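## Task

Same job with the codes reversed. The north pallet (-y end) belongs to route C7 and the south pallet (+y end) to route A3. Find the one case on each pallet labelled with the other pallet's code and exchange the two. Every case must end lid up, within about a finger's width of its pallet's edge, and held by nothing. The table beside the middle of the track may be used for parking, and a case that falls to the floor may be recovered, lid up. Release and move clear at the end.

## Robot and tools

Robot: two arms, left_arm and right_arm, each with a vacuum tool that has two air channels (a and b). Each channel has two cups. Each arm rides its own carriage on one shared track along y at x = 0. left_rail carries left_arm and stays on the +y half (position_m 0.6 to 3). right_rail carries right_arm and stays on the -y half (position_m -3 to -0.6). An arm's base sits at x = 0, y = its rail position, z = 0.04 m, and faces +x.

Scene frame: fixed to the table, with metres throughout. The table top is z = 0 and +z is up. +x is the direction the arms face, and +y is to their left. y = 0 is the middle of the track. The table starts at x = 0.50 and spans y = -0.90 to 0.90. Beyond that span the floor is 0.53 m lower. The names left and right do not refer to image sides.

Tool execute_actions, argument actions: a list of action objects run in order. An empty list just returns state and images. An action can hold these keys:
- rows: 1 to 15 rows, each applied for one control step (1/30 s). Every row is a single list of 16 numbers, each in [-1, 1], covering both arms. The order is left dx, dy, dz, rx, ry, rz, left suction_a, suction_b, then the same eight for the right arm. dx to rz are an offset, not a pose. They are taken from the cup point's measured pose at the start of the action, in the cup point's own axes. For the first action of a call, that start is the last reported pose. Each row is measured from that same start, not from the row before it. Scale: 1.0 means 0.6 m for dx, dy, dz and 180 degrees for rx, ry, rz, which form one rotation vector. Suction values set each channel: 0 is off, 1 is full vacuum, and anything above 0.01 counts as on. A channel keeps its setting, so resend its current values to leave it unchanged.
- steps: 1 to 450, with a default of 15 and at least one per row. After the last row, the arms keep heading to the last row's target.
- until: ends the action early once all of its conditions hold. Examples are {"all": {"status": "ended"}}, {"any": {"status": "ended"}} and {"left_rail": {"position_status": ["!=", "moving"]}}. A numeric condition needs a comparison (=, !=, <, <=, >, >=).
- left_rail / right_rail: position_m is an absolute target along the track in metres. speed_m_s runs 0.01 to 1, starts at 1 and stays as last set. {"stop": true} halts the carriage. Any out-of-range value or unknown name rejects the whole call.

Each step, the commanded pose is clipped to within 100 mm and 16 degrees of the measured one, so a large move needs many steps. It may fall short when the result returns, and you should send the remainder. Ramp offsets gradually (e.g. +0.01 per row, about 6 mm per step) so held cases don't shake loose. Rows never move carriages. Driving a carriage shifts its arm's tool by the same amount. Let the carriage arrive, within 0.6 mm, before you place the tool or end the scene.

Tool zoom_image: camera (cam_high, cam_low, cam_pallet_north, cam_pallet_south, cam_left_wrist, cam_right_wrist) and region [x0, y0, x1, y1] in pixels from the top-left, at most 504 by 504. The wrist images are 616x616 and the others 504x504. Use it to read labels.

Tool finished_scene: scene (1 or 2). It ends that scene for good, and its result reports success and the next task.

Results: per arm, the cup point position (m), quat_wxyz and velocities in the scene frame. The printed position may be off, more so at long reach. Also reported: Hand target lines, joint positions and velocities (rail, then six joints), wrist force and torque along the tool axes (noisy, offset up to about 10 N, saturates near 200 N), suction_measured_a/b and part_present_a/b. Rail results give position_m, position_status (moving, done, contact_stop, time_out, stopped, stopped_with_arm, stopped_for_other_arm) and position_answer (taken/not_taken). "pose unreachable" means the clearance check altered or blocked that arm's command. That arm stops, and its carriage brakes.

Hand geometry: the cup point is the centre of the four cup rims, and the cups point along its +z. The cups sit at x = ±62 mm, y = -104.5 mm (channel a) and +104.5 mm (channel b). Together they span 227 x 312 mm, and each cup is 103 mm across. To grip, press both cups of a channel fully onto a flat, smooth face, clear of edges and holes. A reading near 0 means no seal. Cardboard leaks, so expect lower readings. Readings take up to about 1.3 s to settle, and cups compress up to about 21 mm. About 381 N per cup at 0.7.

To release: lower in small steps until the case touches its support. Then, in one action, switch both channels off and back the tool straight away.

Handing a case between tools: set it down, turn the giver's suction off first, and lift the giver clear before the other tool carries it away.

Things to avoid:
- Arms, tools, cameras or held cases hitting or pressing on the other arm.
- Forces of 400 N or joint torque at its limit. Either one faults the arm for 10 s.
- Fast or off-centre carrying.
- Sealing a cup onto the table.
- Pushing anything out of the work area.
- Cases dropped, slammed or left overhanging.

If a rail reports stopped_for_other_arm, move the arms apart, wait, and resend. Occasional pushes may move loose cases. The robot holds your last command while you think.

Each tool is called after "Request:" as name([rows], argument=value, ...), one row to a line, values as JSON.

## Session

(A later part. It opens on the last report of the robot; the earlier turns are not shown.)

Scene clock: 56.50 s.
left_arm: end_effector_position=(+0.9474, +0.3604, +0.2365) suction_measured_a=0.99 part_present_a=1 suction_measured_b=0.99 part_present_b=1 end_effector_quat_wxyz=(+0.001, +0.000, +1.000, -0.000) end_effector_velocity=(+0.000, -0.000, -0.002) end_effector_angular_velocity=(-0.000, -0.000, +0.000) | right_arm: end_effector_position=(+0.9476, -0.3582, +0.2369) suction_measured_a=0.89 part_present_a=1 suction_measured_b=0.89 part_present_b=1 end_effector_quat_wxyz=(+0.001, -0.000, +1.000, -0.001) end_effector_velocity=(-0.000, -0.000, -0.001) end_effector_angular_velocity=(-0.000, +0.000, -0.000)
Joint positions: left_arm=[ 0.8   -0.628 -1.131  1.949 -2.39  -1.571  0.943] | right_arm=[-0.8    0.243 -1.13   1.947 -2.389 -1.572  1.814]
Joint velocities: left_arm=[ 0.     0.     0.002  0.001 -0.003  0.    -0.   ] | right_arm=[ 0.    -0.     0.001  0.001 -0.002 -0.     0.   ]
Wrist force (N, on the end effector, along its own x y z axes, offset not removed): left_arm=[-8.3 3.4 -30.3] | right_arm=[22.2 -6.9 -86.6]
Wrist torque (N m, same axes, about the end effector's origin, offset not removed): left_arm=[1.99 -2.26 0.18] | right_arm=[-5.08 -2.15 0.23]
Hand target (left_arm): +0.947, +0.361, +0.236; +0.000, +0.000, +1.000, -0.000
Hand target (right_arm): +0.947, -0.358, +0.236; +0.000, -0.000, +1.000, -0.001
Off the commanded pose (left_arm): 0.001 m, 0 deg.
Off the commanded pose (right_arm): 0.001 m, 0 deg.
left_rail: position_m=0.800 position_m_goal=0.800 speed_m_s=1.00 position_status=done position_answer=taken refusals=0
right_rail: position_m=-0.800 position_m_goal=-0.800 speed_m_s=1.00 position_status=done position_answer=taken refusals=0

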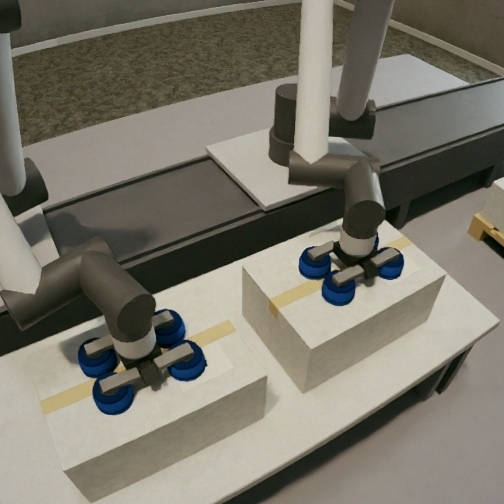

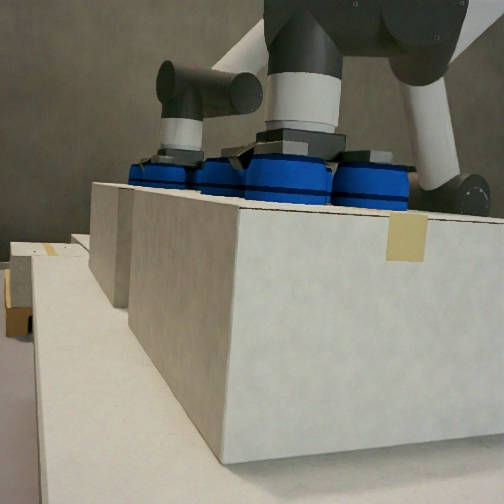

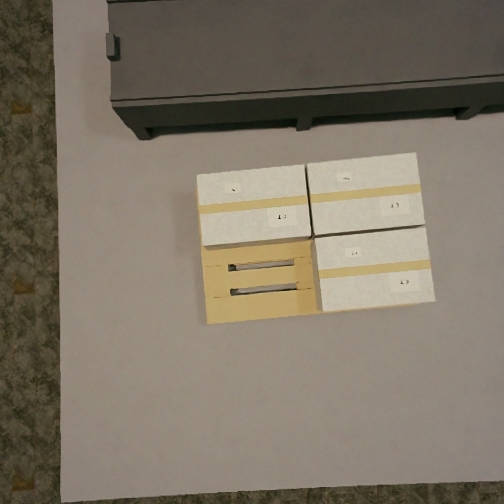

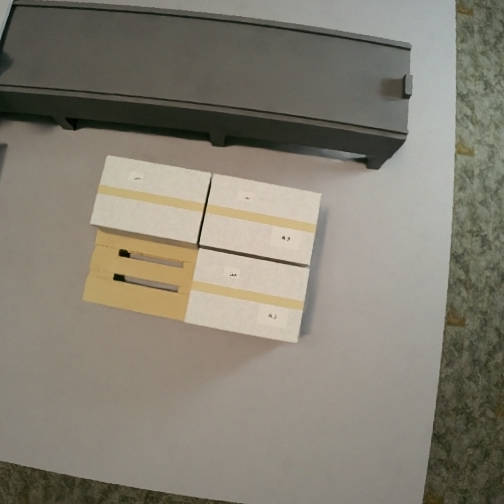

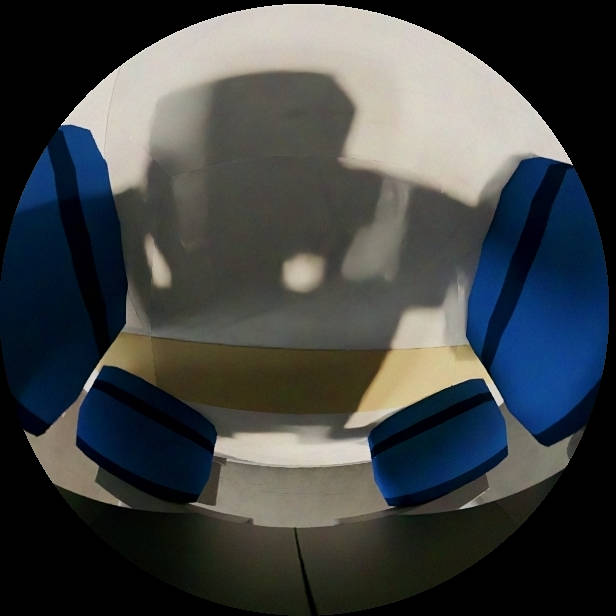

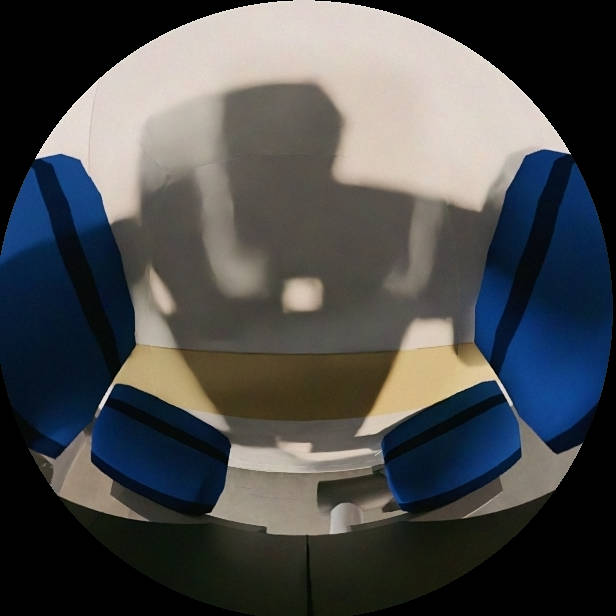

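Request:
execute_actions([
  {"rows":[[0,0,-0.001,0,0,0,0,0,0,0,-0.002,0,0,0,0,0],[0,0,-0.003,0,0,0,0,0,0,0,-0.004,0,0,0,0,0],[0,0,-0.006,0,0,0,0,0,0,0,-0.007,0,0,0,0,0],[0,0,-0.01,0,0,0,0,0,0,0,-0.01,0,0,0,0,0],[0,0,-0.015,0,0,0,0,0,0,0,-0.015,0,0,0,0,0],[0,0,-0.02,0,0,0,0,0,0,0,-0.02,0,0,0,0,0],[0,0,-0.025,0,0,0,0,0,0,0,-0.025,0,0,0,0,0],[0,0,-0.03,0,0,0,0,0,0,0,-0.03,0,0,0,0,0],[0,0,-0.04,0,0,0,0,0,0,0,-0.04,0,0,0,0,0],[0,0,-0.06,0,0,0,0,0,0,0,-0.06,0,0,0,0,0],[0,0,-0.1,0,0.0004,0,0,0,0,0,-0.1,0,0.0004,0,0,0]],"steps":18},
  {"left_rail":{"position_m":2.2},"steps":2},
])

Scene clock: 63.60 s.
left_arm: end_effector_position=(+0.9472, +0.3616, +0.2921) suction_measured_a=0.01 part_present_a=0 suction_measured_b=0.01 part_present_b=0 end_effector_quat_wxyz=(-0.000, +0.000, +1.000, -0.000) end_effector_velocity=(+0.001, +0.057, +0.033) end_effector_angular_velocity=(+0.000, +0.002, -0.000) | right_arm: end_effector_position=(+0.9472, -0.3582, +0.2924) suction_measured_a=0.00 part_present_a=0 suction_measured_b=0.00 part_present_b=0 end_effector_quat_wxyz=(-0.000, -0.000, +1.000, -0.001) end_effector_velocity=(+0.001, +0.000, +0.035) end_effector_angular_velocity=(+0.001, -0.001, -0.000)
Joint positions: left_arm=[ 0.801 -0.628 -1.18   1.922 -2.314 -1.571  0.943] | right_arm=[-0.8    0.243 -1.179  1.92  -2.312 -1.572  1.814]
Joint velocities: left_arm=[ 0.058 -0.    -0.026 -0.02   0.048 -0.001  0.   ] | right_arm=[ 0.    -0.    -0.028 -0.019  0.046  0.     0.   ]
Wrist force (N, on the end effector, along its own x y z axes, offset not removed): left_arm=[-10.2 -0.6 4.5] | right_arm=[4.2 -0.6 -1.9]
Wrist torque (N m, same axes, about the end effector's origin, offset not removed): left_arm=[-0.17 1.82 -0.47] | right_arm=[0.16 0.03 -0.02]
Hand target (left_arm): +0.947, +0.367, +0.296; +0.000, +0.000, +1.000, -0.000
Hand target (right_arm): +0.947, -0.358, +0.297; +0.000, -0.000, +1.000, -0.001
Off the commanded pose (left_arm): 0.004 m, 0 deg.
Off the commanded pose (right_arm): 0.004 m, 0 deg.
left_rail: position_m=0.801 position_m_goal=2.200 speed_m_s=1.00 position_status=moving position_answer=taken refusals=0
right_rail: position_m=-0.800 position_m_goal=-0.800 speed_m_s=1.00 position_status=done position_answer=taken refusals=0

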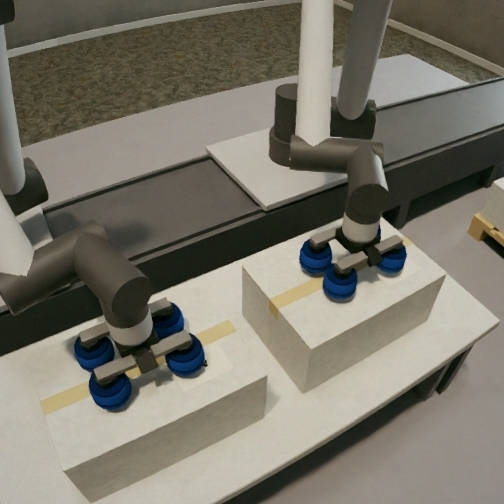

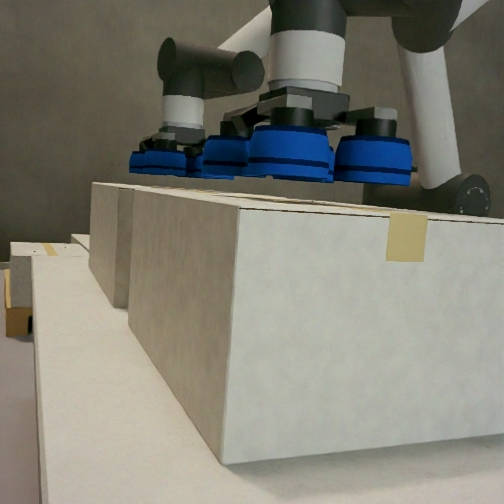

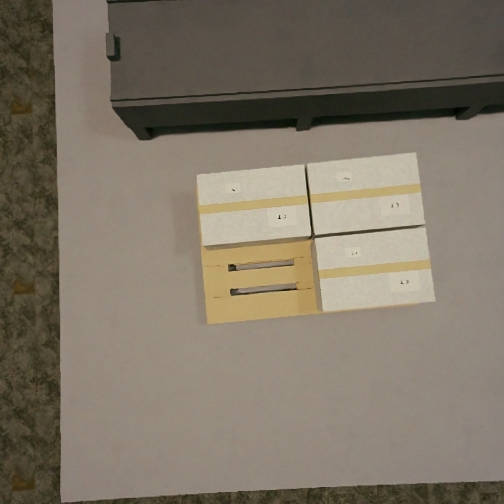

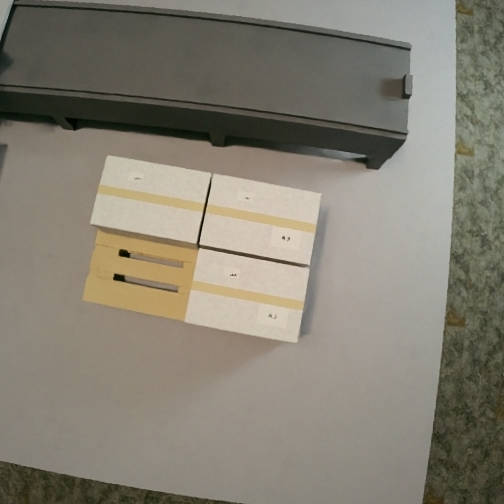

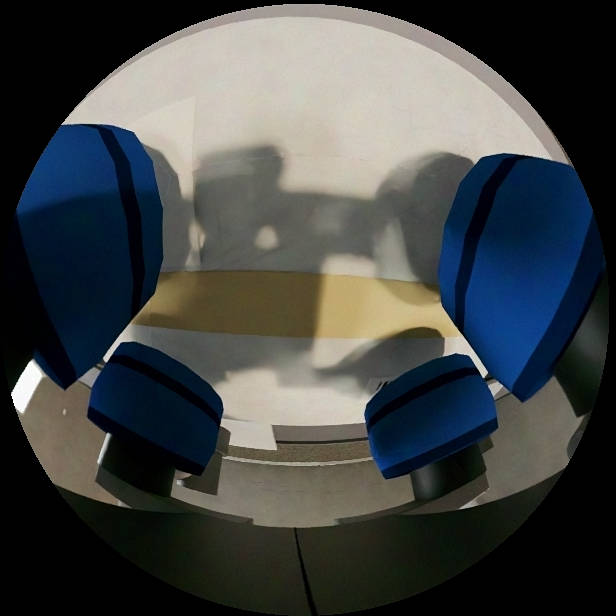

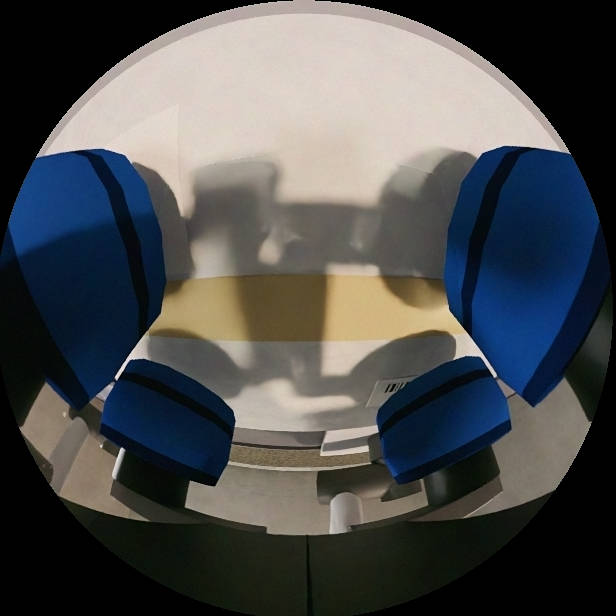

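Request:
execute_actions([
  {"steps":60,"until":{"all":{"status":"ended"}}},
  {"rows":[[0,-0.865,0,0,0,0,0,0,0,0.865,0,0,0,0,0,0]],"right_rail":{"position_m":-0.6},"steps":45},
  {"rows":[[0,0,0,0,0,0,0,0,0,0,0.04,0,0,0,1,1],[0,0,0,0,0,0,0,0,0,0,0.06,0,0,0,1,1],[0,0,0,0,0,0,0,0,0,0,0.083,0,0,0,1,1]],"steps":20},
  {"rows":[[0,0,0,0,0,0,0,0,0,0,-0.02,0,0,0,1,1],[0,0,0,0,0,0,0,0,0,0,-0.04,0,0,0,1,1],[0,0,0,0,0,0,0,0,0,0,-0.07,0,0,0,1,1],[0,0,0,0,0,0,0,0,0,0,-0.1,0,0,0,1,1],[0,0,0,0,0,0,0,0,0,0,-0.14,0,0,0,1,1],[0,0,0,0,0,0,0,0,0,0,-0.5,0,0,0,1,1]],"steps":28},
  {"right_rail":{"position_m":-3.0},"steps":10},
  {"left_rail":{"position_m":0.6},"steps":2},
])

Scene clock: 75.70 s.
left_arm: end_effector_position=(+0.9462, +1.2411, +0.2966) suction_measured_a=0.01 part_present_a=0 suction_measured_b=0.01 part_present_b=0 end_effector_quat_wxyz=(+0.000, +0.000, +1.000, -0.000) end_effector_velocity=(+0.002, -0.059, +0.001) end_effector_angular_velocity=(-0.000, -0.000, +0.002) | right_arm: end_effector_position=(+0.9466, +0.2238, +0.5476) suction_measured_a=0.89 part_present_a=1 suction_measured_b=0.89 part_present_b=1 end_effector_quat_wxyz=(+0.000, -0.000, +1.000, -0.000) end_effector_velocity=(-0.000, -0.736, +0.001) end_effector_angular_velocity=(-0.000, -0.000, +0.000)
Joint positions: left_arm=[ 2.199 -0.941 -0.894  1.415 -2.093 -1.571  0.63 ] | right_arm=[-0.736  0.643 -1.002  1.233 -1.802 -1.572  2.214]
Joint velocities: left_arm=[-0.061  0.002 -0.001  0.     0.    -0.    -0.   ] | right_arm=[-0.735 -0.    -0.    -0.001  0.002 -0.    -0.   ]
Wrist force (N, on the end effector, along its own x y z axes, offset not removed): left_arm=[-5.6 2.8 7.7] | right_arm=[4.4 28.6 3.9]
Wrist torque (N m, same axes, about the end effector's origin, offset not removed): left_arm=[0.20 1.20 -0.44] | right_arm=[-7.33 -0.37 0.27]
Hand target (left_arm): +0.946, +1.235, +0.297; +0.000, +0.000, +1.000, -0.000
Hand target (right_arm): +0.947, +0.186, +0.548; +0.001, -0.000, +1.000, -0.000
Off the commanded pose (left_arm): 0.000 m, 0 deg.
Off the commanded pose (right_arm): 0.000 m, 0 deg.
left_rail: position_m=2.199 position_m_goal=0.600 speed_m_s=1.00 position_status=moving position_answer=taken refusals=0
right_rail: position_m=-0.736 position_m_goal=-3.000 speed_m_s=1.00 position_status=moving position_answer=taken refusals=0

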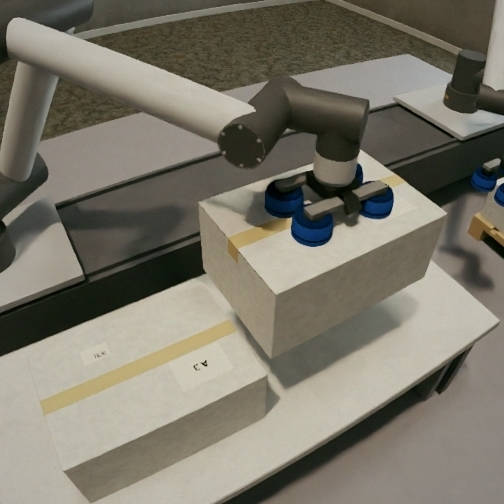

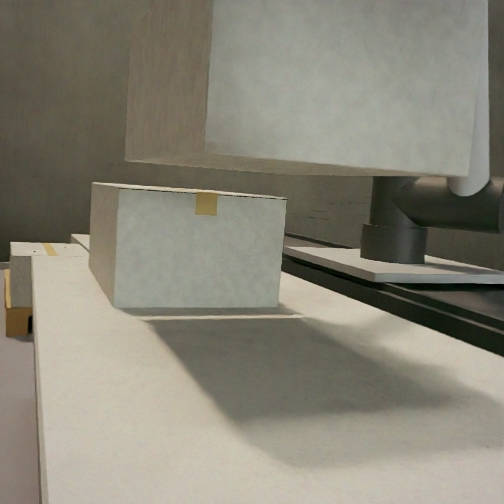

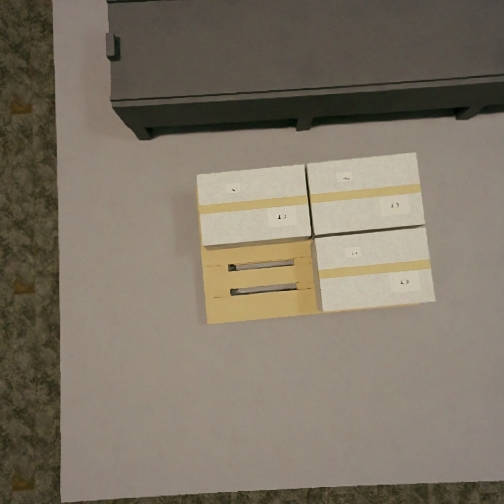

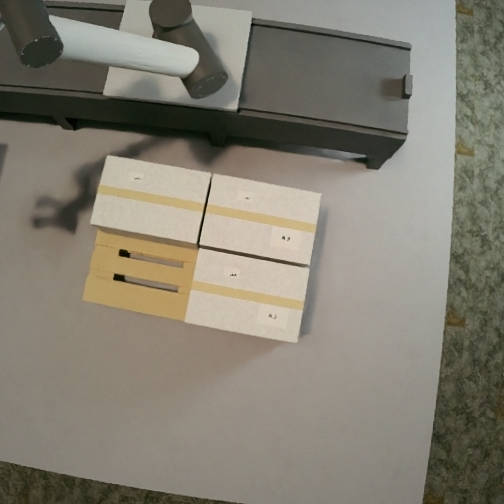

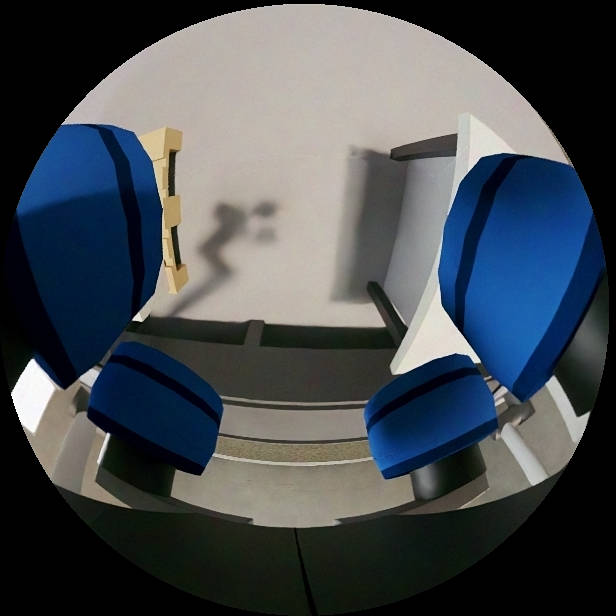

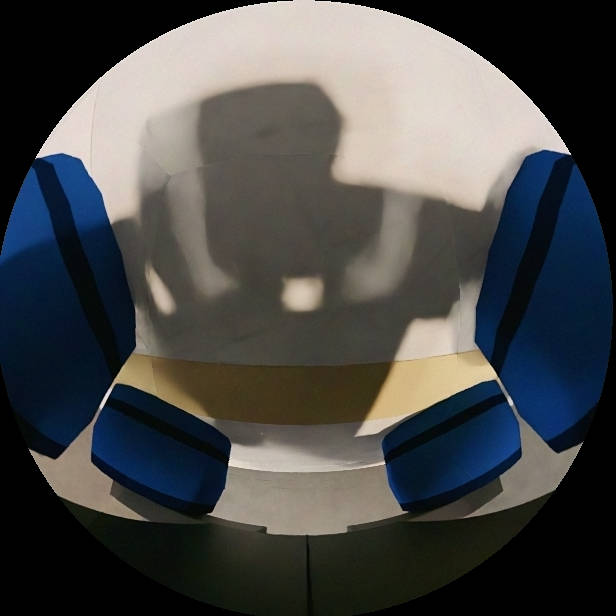

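Request:
execute_actions([
  {"steps":60,"until":{"all":{"status":"ended"}}},
  {"rows":[[0,0,0.04,0,0,0,1,1,-0.01,-0.03,0.01,0,0,0,1,1],[0,0,0.06,0,0,0,1,1,-0.02,-0.06,0.02,0,0,0,1,1],[0,0,0.083,0,0,0,1,1,-0.04,-0.1,0.03,0,0,0,1,1],[0,0,0.083,0,0,0,1,1,-0.147,-0.35,0.13,0,0,0,1,1]],"steps":26},
  {"rows":[[0,0,-0.02,0,0,0,1,1,-0.02,-0.04,0.01,0,0,0,1,1],[0,0,-0.04,0,0,0,1,1,-0.03,-0.08,0.03,0,0,0,1,1],[0,0.02,-0.06,0,0,0,1,1,-0.05,-0.12,0.04,0,0,0,1,1],[-0.02,0.05,-0.07,0,0,0,1,1,-0.342,-0.837,0.3,0,0,-0.0146,1,1],[-0.04,0.08,-0.07,0,0,0,1,1,-0.342,-0.837,0.3,0,0,-0.0146,1,1],[-0.06,0.12,-0.07,0,0,0,1,1,-0.342,-0.837,0.3,0,0,-0.0146,1,1],[-0.41,0.7,-0.07,0,0,0.0166,1,1,-0.342,-0.837,0.3,0,0,-0.0146,1,1]],"steps":12},
  {"left_rail":{"position_m":2.67},"steps":34},
])

Scene clock: 88.30 s.
left_arm: end_effector_position=(+1.1926, +0.9136, +0.2888) suction_measured_a=0.99 part_present_a=1 suction_measured_b=0.99 part_present_b=1 end_effector_quat_wxyz=(+0.000, +0.026, +1.000, -0.000) end_effector_velocity=(+0.003, +1.004, -0.000) end_effector_angular_velocity=(+0.000, +0.000, -0.000) | right_arm: end_effector_position=(+1.2396, -2.7494, +0.2906) suction_measured_a=0.89 part_present_a=1 suction_measured_b=0.89 part_present_b=1 end_effector_quat_wxyz=(+0.000, -0.023, +1.000, -0.001) end_effector_velocity=(+0.004, -0.007, -0.003) end_effector_angular_velocity=(+0.000, -0.000, +0.001)
Joint positions: left_arm=[ 1.453 -0.579 -0.927  1.49  -2.134 -1.571  1.045] | right_arm=[-3.     0.04  -0.971  1.568 -2.167 -1.572  1.565]
Joint velocities: left_arm=[ 1.     0.004  0.001 -0.003  0.001 -0.     0.004] | right_arm=[ 0.    -0.006  0.005 -0.004 -0.001  0.    -0.006]
Wrist force (N, on the end effector, along its own x y z axes, offset not removed): left_arm=[-11.7 -4.1 13.1] | right_arm=[0.1 -1.8 5.9]
Wrist torque (N m, same axes, about the end effector's origin, offset not removed): left_arm=[-7.30 1.85 -0.53] | right_arm=[-5.21 -0.09 -0.13]
Hand target (left_arm): +1.193, +0.961, +0.289; +0.000, +0.026, +1.000, -0.000
Hand target (right_arm): +1.240, -2.750, +0.290; +0.000, -0.023, +1.000, -0.001
Off the commanded pose (left_arm): 0.001 m, 0 deg.
Off the commanded pose (right_arm): 0.002 m, 0 deg.
left_rail: position_m=1.453 position_m_goal=2.670 speed_m_s=1.00 position_status=moving position_answer=taken refusals=0
right_rail: position_m=-3.000 position_m_goal=-3.000 speed_m_s=1.00 position_status=done position_answer=taken refusals=0

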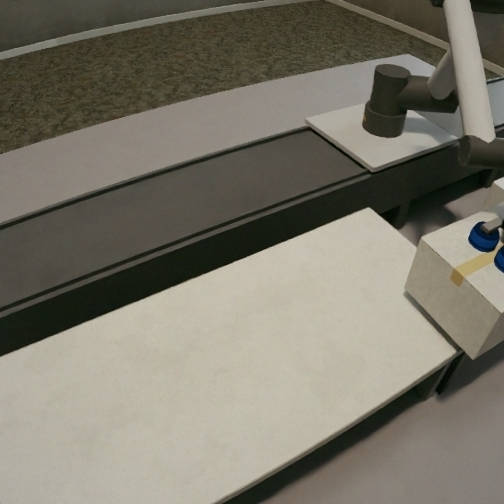

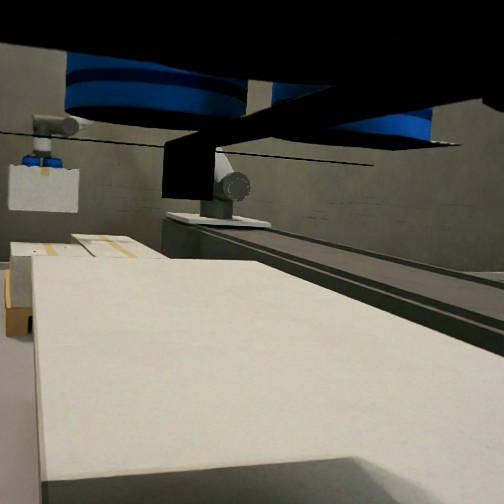

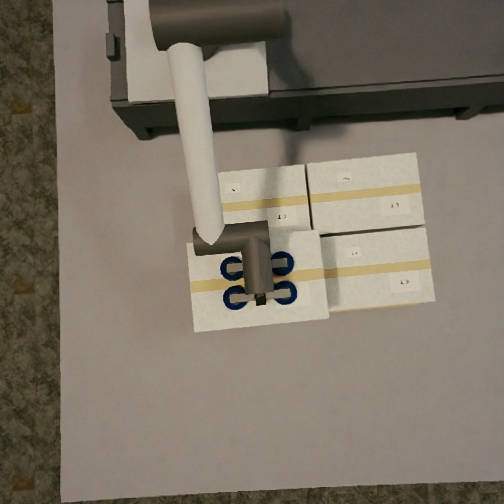

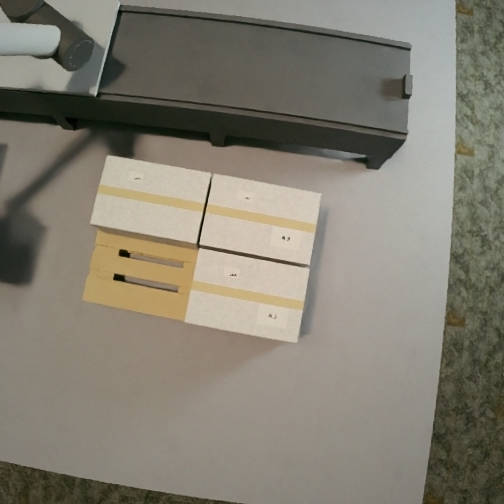

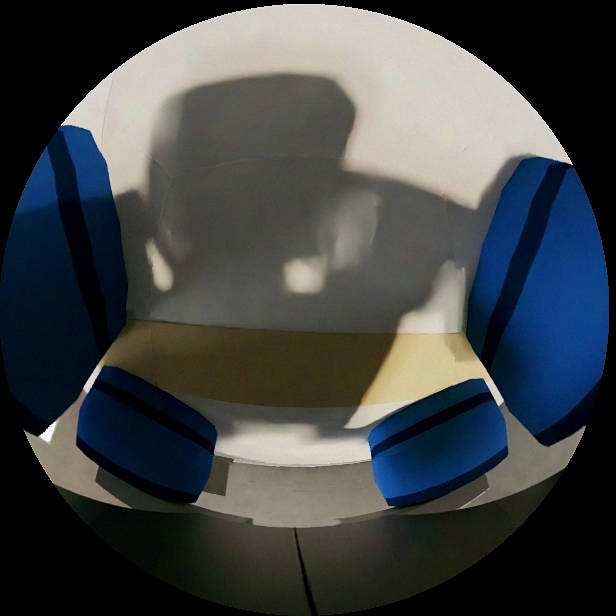

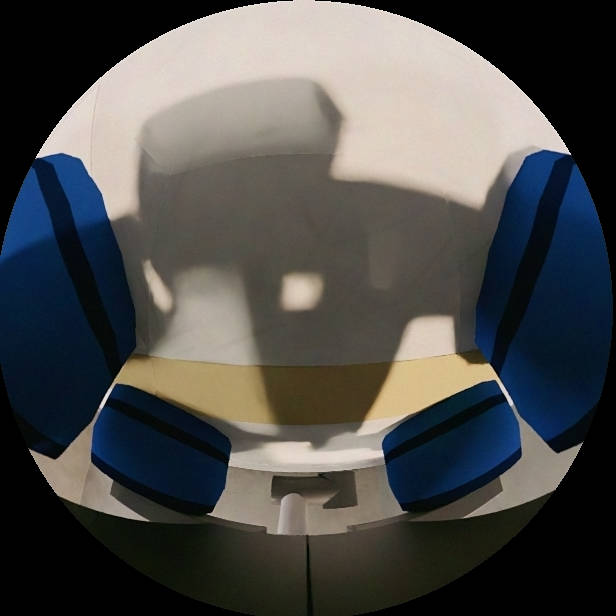

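Request:
execute_actions([
  {"steps":60,"until":{"all":{"status":"ended"}}},
  {"rows":[[0,0,0.03,0,0,0,1,1,0,0,0.03,0,0,0,1,1],[0,0,0.06,0,0,0,1,1,0,0,0.06,0,0,0,1,1],[0,0,0.1,0,0,0,1,1,0,0,0.1,0,0,0,1,1],[0,0,0.705,0,0,0,1,1,0,0,0.707,0,0,0,1,1]],"steps":42},
])

Request:
zoom_image(camera="cam_pallet_north", region=[180,210,340,340])

Request:
zoom_image(camera="cam_pallet_south", region=[60,210,220,340])

Scene clock: 97.83 s.
left_arm: end_effector_position=(+1.1930, +2.1312, -0.1336) suction_measured_a=0.99 part_present_a=1 suction_measured_b=0.99 part_present_b=1 end_effector_quat_wxyz=(+0.000, +0.026, +1.000, -0.000) end_effector_velocity=(+0.001, -0.000, -0.003) end_effector_angular_velocity=(+0.000, +0.000, -0.000) | right_arm: end_effector_position=(+1.2405, -2.7503, -0.1334) suction_measured_a=0.89 part_present_a=1 suction_measured_b=0.89 part_present_b=1 end_effector_quat_wxyz=(+0.000, -0.023, +1.000, -0.001) end_effector_velocity=(+0.001, +0.000, -0.003) end_effector_angular_velocity=(-0.000, +0.000, +0.000)
Joint positions: left_arm=[ 2.67  -0.578 -0.586  1.549 -2.535 -1.571  1.045] | right_arm=[-3.     0.039 -0.614  1.628 -2.584 -1.572  1.564]
Joint velocities: left_arm=[ 0.     0.     0.003 -0.002 -0.001  0.     0.   ] | right_arm=[ 0.     0.     0.004 -0.002 -0.001  0.     0.   ]
Wrist force (N, on the end effector, along its own x y z axes, offset not removed): left_arm=[-11.0 2.2 14.5] | right_arm=[4.6 0.4 2.0]
Wrist torque (N m, same axes, about the end effector's origin, offset not removed): left_arm=[-6.22 1.87 -0.80] | right_arm=[-5.00 -0.55 0.01]
Hand target (left_arm): +1.193, +2.131, -0.134; +0.000, +0.026, +1.000, -0.000
Hand target (right_arm): +1.241, -2.750, -0.134; +0.000, -0.023, +1.000, -0.001
Off the commanded pose (left_arm): 0.001 m, 0 deg.
Off the commanded pose (right_arm): 0.001 m, 0 deg.
left_rail: position_m=2.670 position_m_goal=2.670 speed_m_s=1.00 position_status=done position_answer=taken refusals=0
right_rail: position_m=-3.000 position_m_goal=-3.000 speed_m_s=1.00 position_status=done position_answer=taken refusals=0

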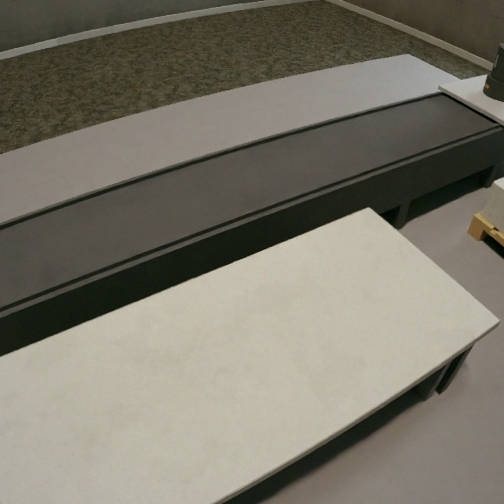

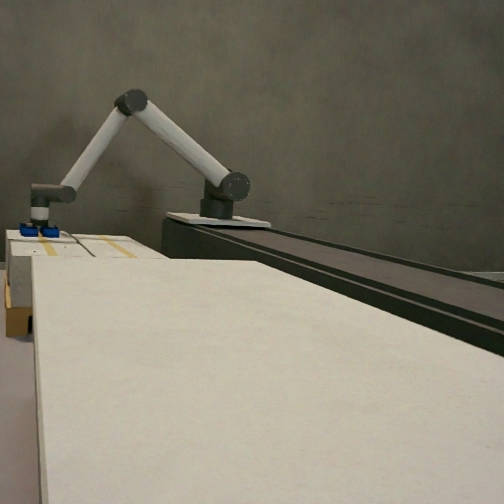

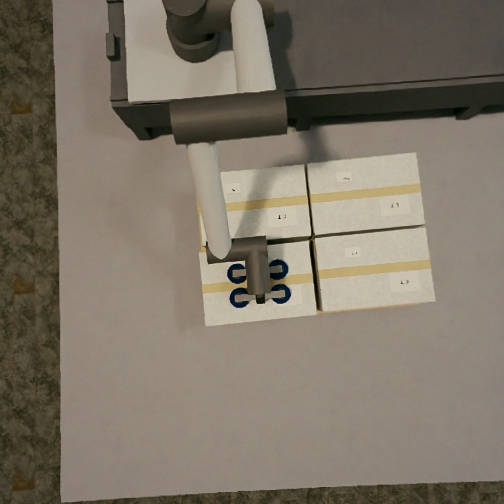

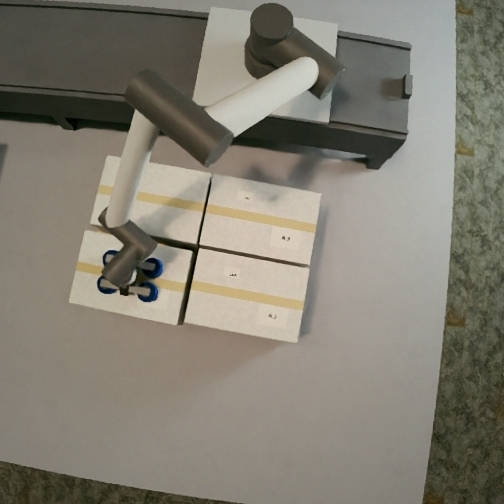

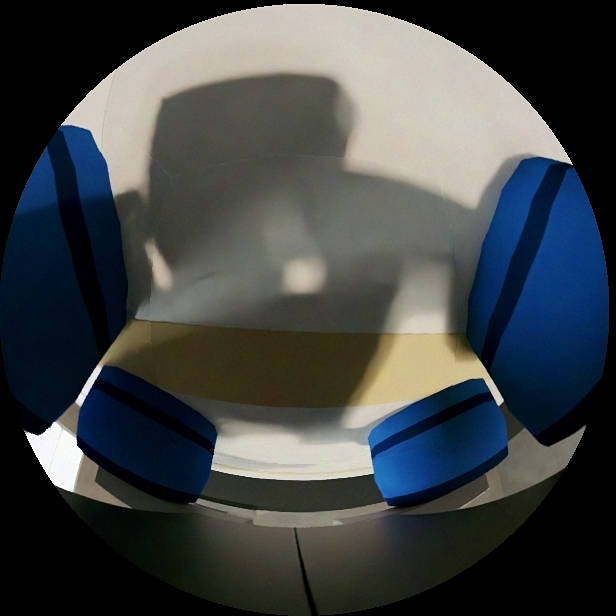

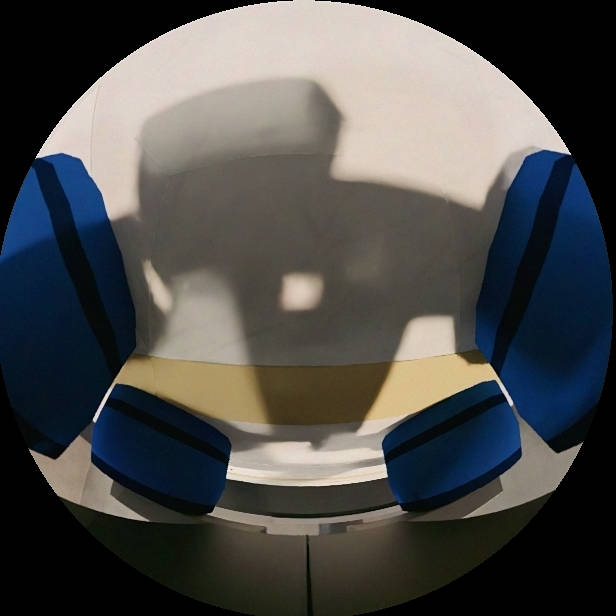

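Region (180, 210, 340, 340) of cam_pallet_north's 504x504 image, scaled by 3.150, with more detail than that image has; it fills the top 410 rows of this view, and the rest is white.

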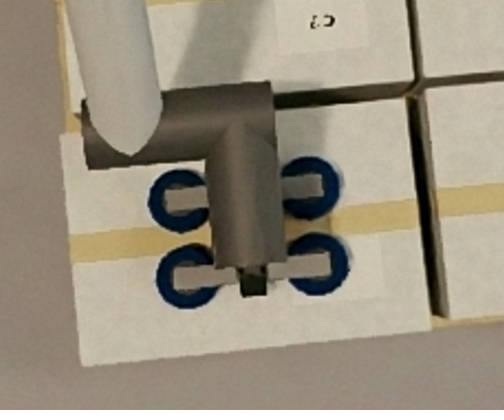

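Region (60, 210, 220, 340) of cam_pallet_south's 504x504 image, scaled by 3.150, with more detail than that image has; it fills the top 410 rows of this view, and the rest is white.

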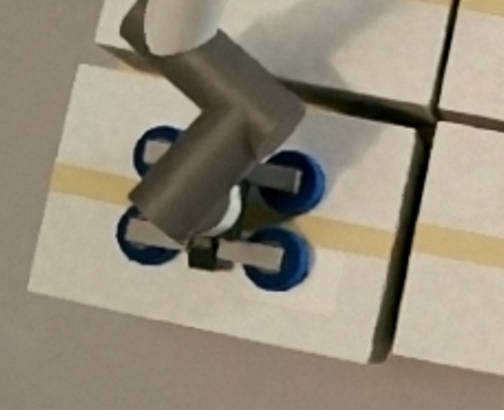

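Request:
execute_actions([
  {"rows":[[0.018,0.01,0.002,0,0,0,1,1,0.012,0.013,0.002,0,0,0,1,1],[0.036,0.02,0.005,0,0,0,1,1,0.025,0.027,0.005,0,0,0,1,1],[0.036,0.02,0.005,0,0,0,1,1,0.025,0.027,0.005,0,0,0,1,1],[0.036,0.02,0.01,0,0,0,1,1,0.025,0.027,0.01,0,0,0,1,1],[0.036,0.02,0.015,0,0,0,1,1,0.025,0.027,0.015,0,0,0,1,1],[0.036,0.02,0.021,0,0,0,1,1,0.025,0.027,0.021,0,0,0,1,1]],"steps":18},
])

Request:
zoom_image(camera="cam_pallet_north", region=[180,210,340,340])

Request:
zoom_image(camera="cam_pallet_south", region=[60,210,220,340])

Scene clock: 106.83 s.
left_arm: end_effector_position=(+1.1724, +2.1442, -0.1458) suction_measured_a=0.99 part_present_a=1 suction_measured_b=0.99 part_present_b=1 end_effector_quat_wxyz=(+0.000, +0.026, +1.000, -0.000) end_effector_velocity=(-0.002, +0.001, -0.003) end_effector_angular_velocity=(-0.000, -0.000, +0.000) | right_arm: end_effector_position=(+1.2249, -2.7349, -0.1457) suction_measured_a=0.89 part_present_a=1 suction_measured_b=0.89 part_present_b=1 end_effector_quat_wxyz=(+0.000, -0.023, +1.000, -0.001) end_effector_velocity=(-0.001, +0.001, -0.003) end_effector_angular_velocity=(+0.000, -0.000, -0.000)
Joint positions: left_arm=[ 2.67  -0.579 -0.59   1.591 -2.572 -1.571  1.045] | right_arm=[-3.     0.052 -0.61   1.646 -2.608 -1.572  1.577]
Joint velocities: left_arm=[ 0.    -0.     0.001  0.004 -0.005 -0.    -0.   ] | right_arm=[ 0.     0.001  0.002  0.001 -0.003 -0.     0.001]
Wrist force (N, on the end effector, along its own x y z axes, offset not removed): left_arm=[-5.0 0.4 13.1] | right_arm=[4.0 -0.3 4.4]
Wrist torque (N m, same axes, about the end effector's origin, offset not removed): left_arm=[-6.67 1.07 -0.50] | right_arm=[-5.21 -0.37 -0.03]
Hand target (left_arm): +1.172, +2.144, -0.146; +0.000, +0.026, +1.000, -0.000
Hand target (right_arm): +1.225, -2.735, -0.146; +0.000, -0.023, +1.000, -0.001
Off the commanded pose (left_arm): 0.001 m, 0 deg.
Off the commanded pose (right_arm): 0.000 m, 0 deg.
left_rail: position_m=2.670 position_m_goal=2.670 speed_m_s=1.00 position_status=done position_answer=taken refusals=0
right_rail: position_m=-3.000 position_m_goal=-3.000 speed_m_s=1.00 position_status=done position_answer=taken refusals=0

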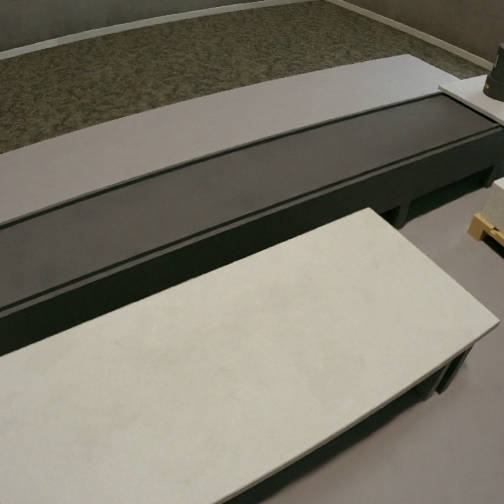

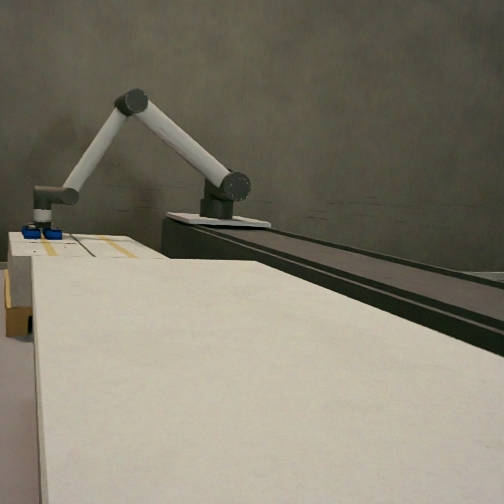

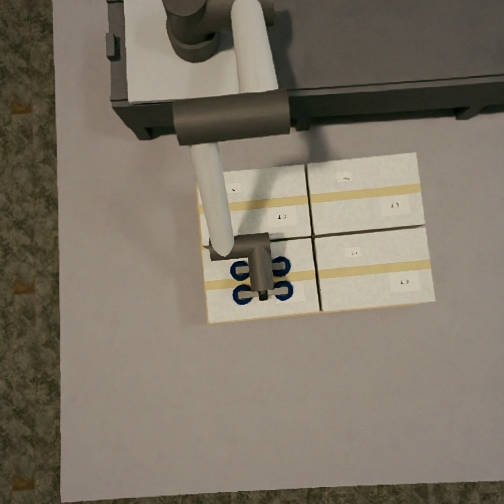

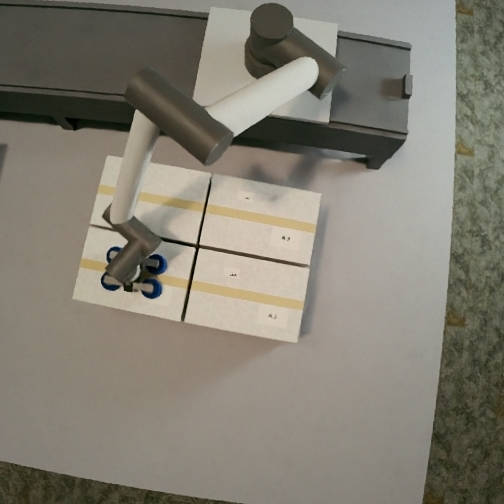

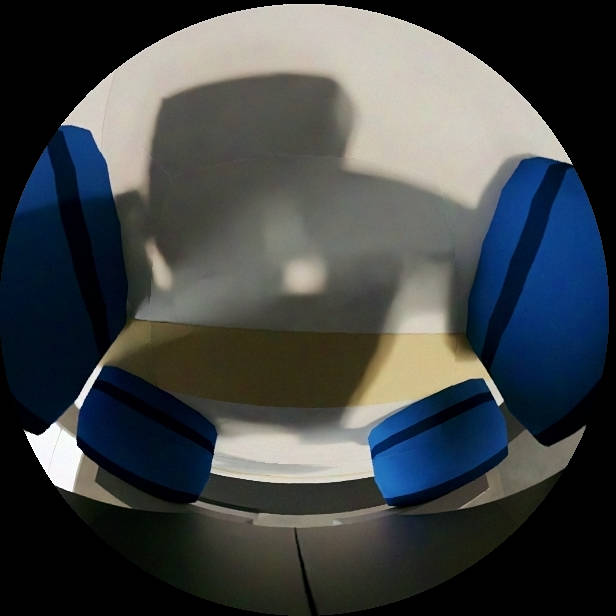

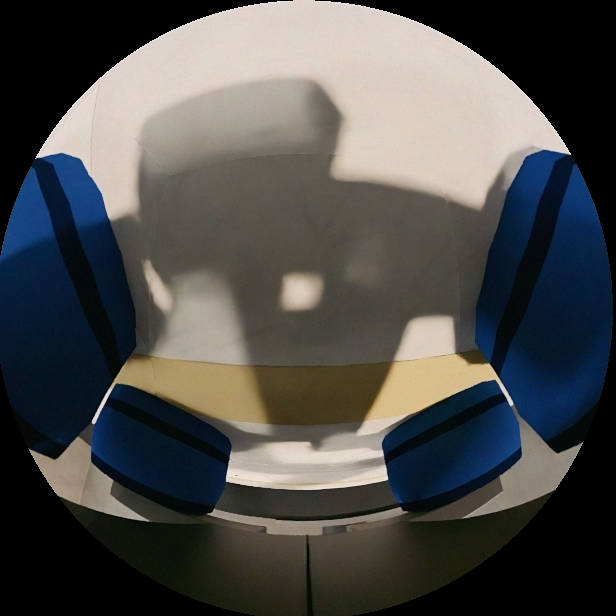

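Region (180, 210, 340, 340) of cam_pallet_north's 504x504 image, scaled by 3.150, with more detail than that image has; it fills the top 410 rows of this view, and the rest is white.

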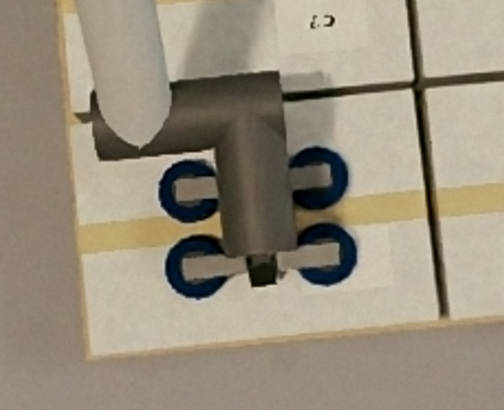

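Region (60, 210, 220, 340) of cam_pallet_south's 504x504 image, scaled by 3.150, with more detail than that image has; it fills the top 410 rows of this view, and the rest is white.

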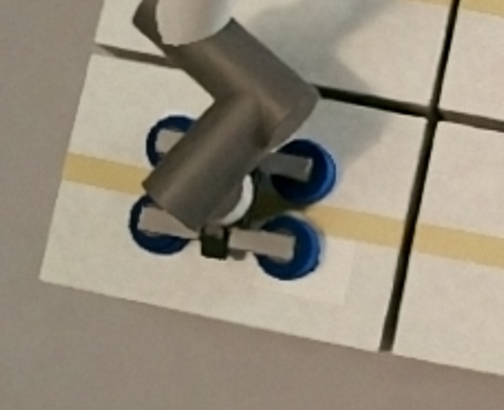

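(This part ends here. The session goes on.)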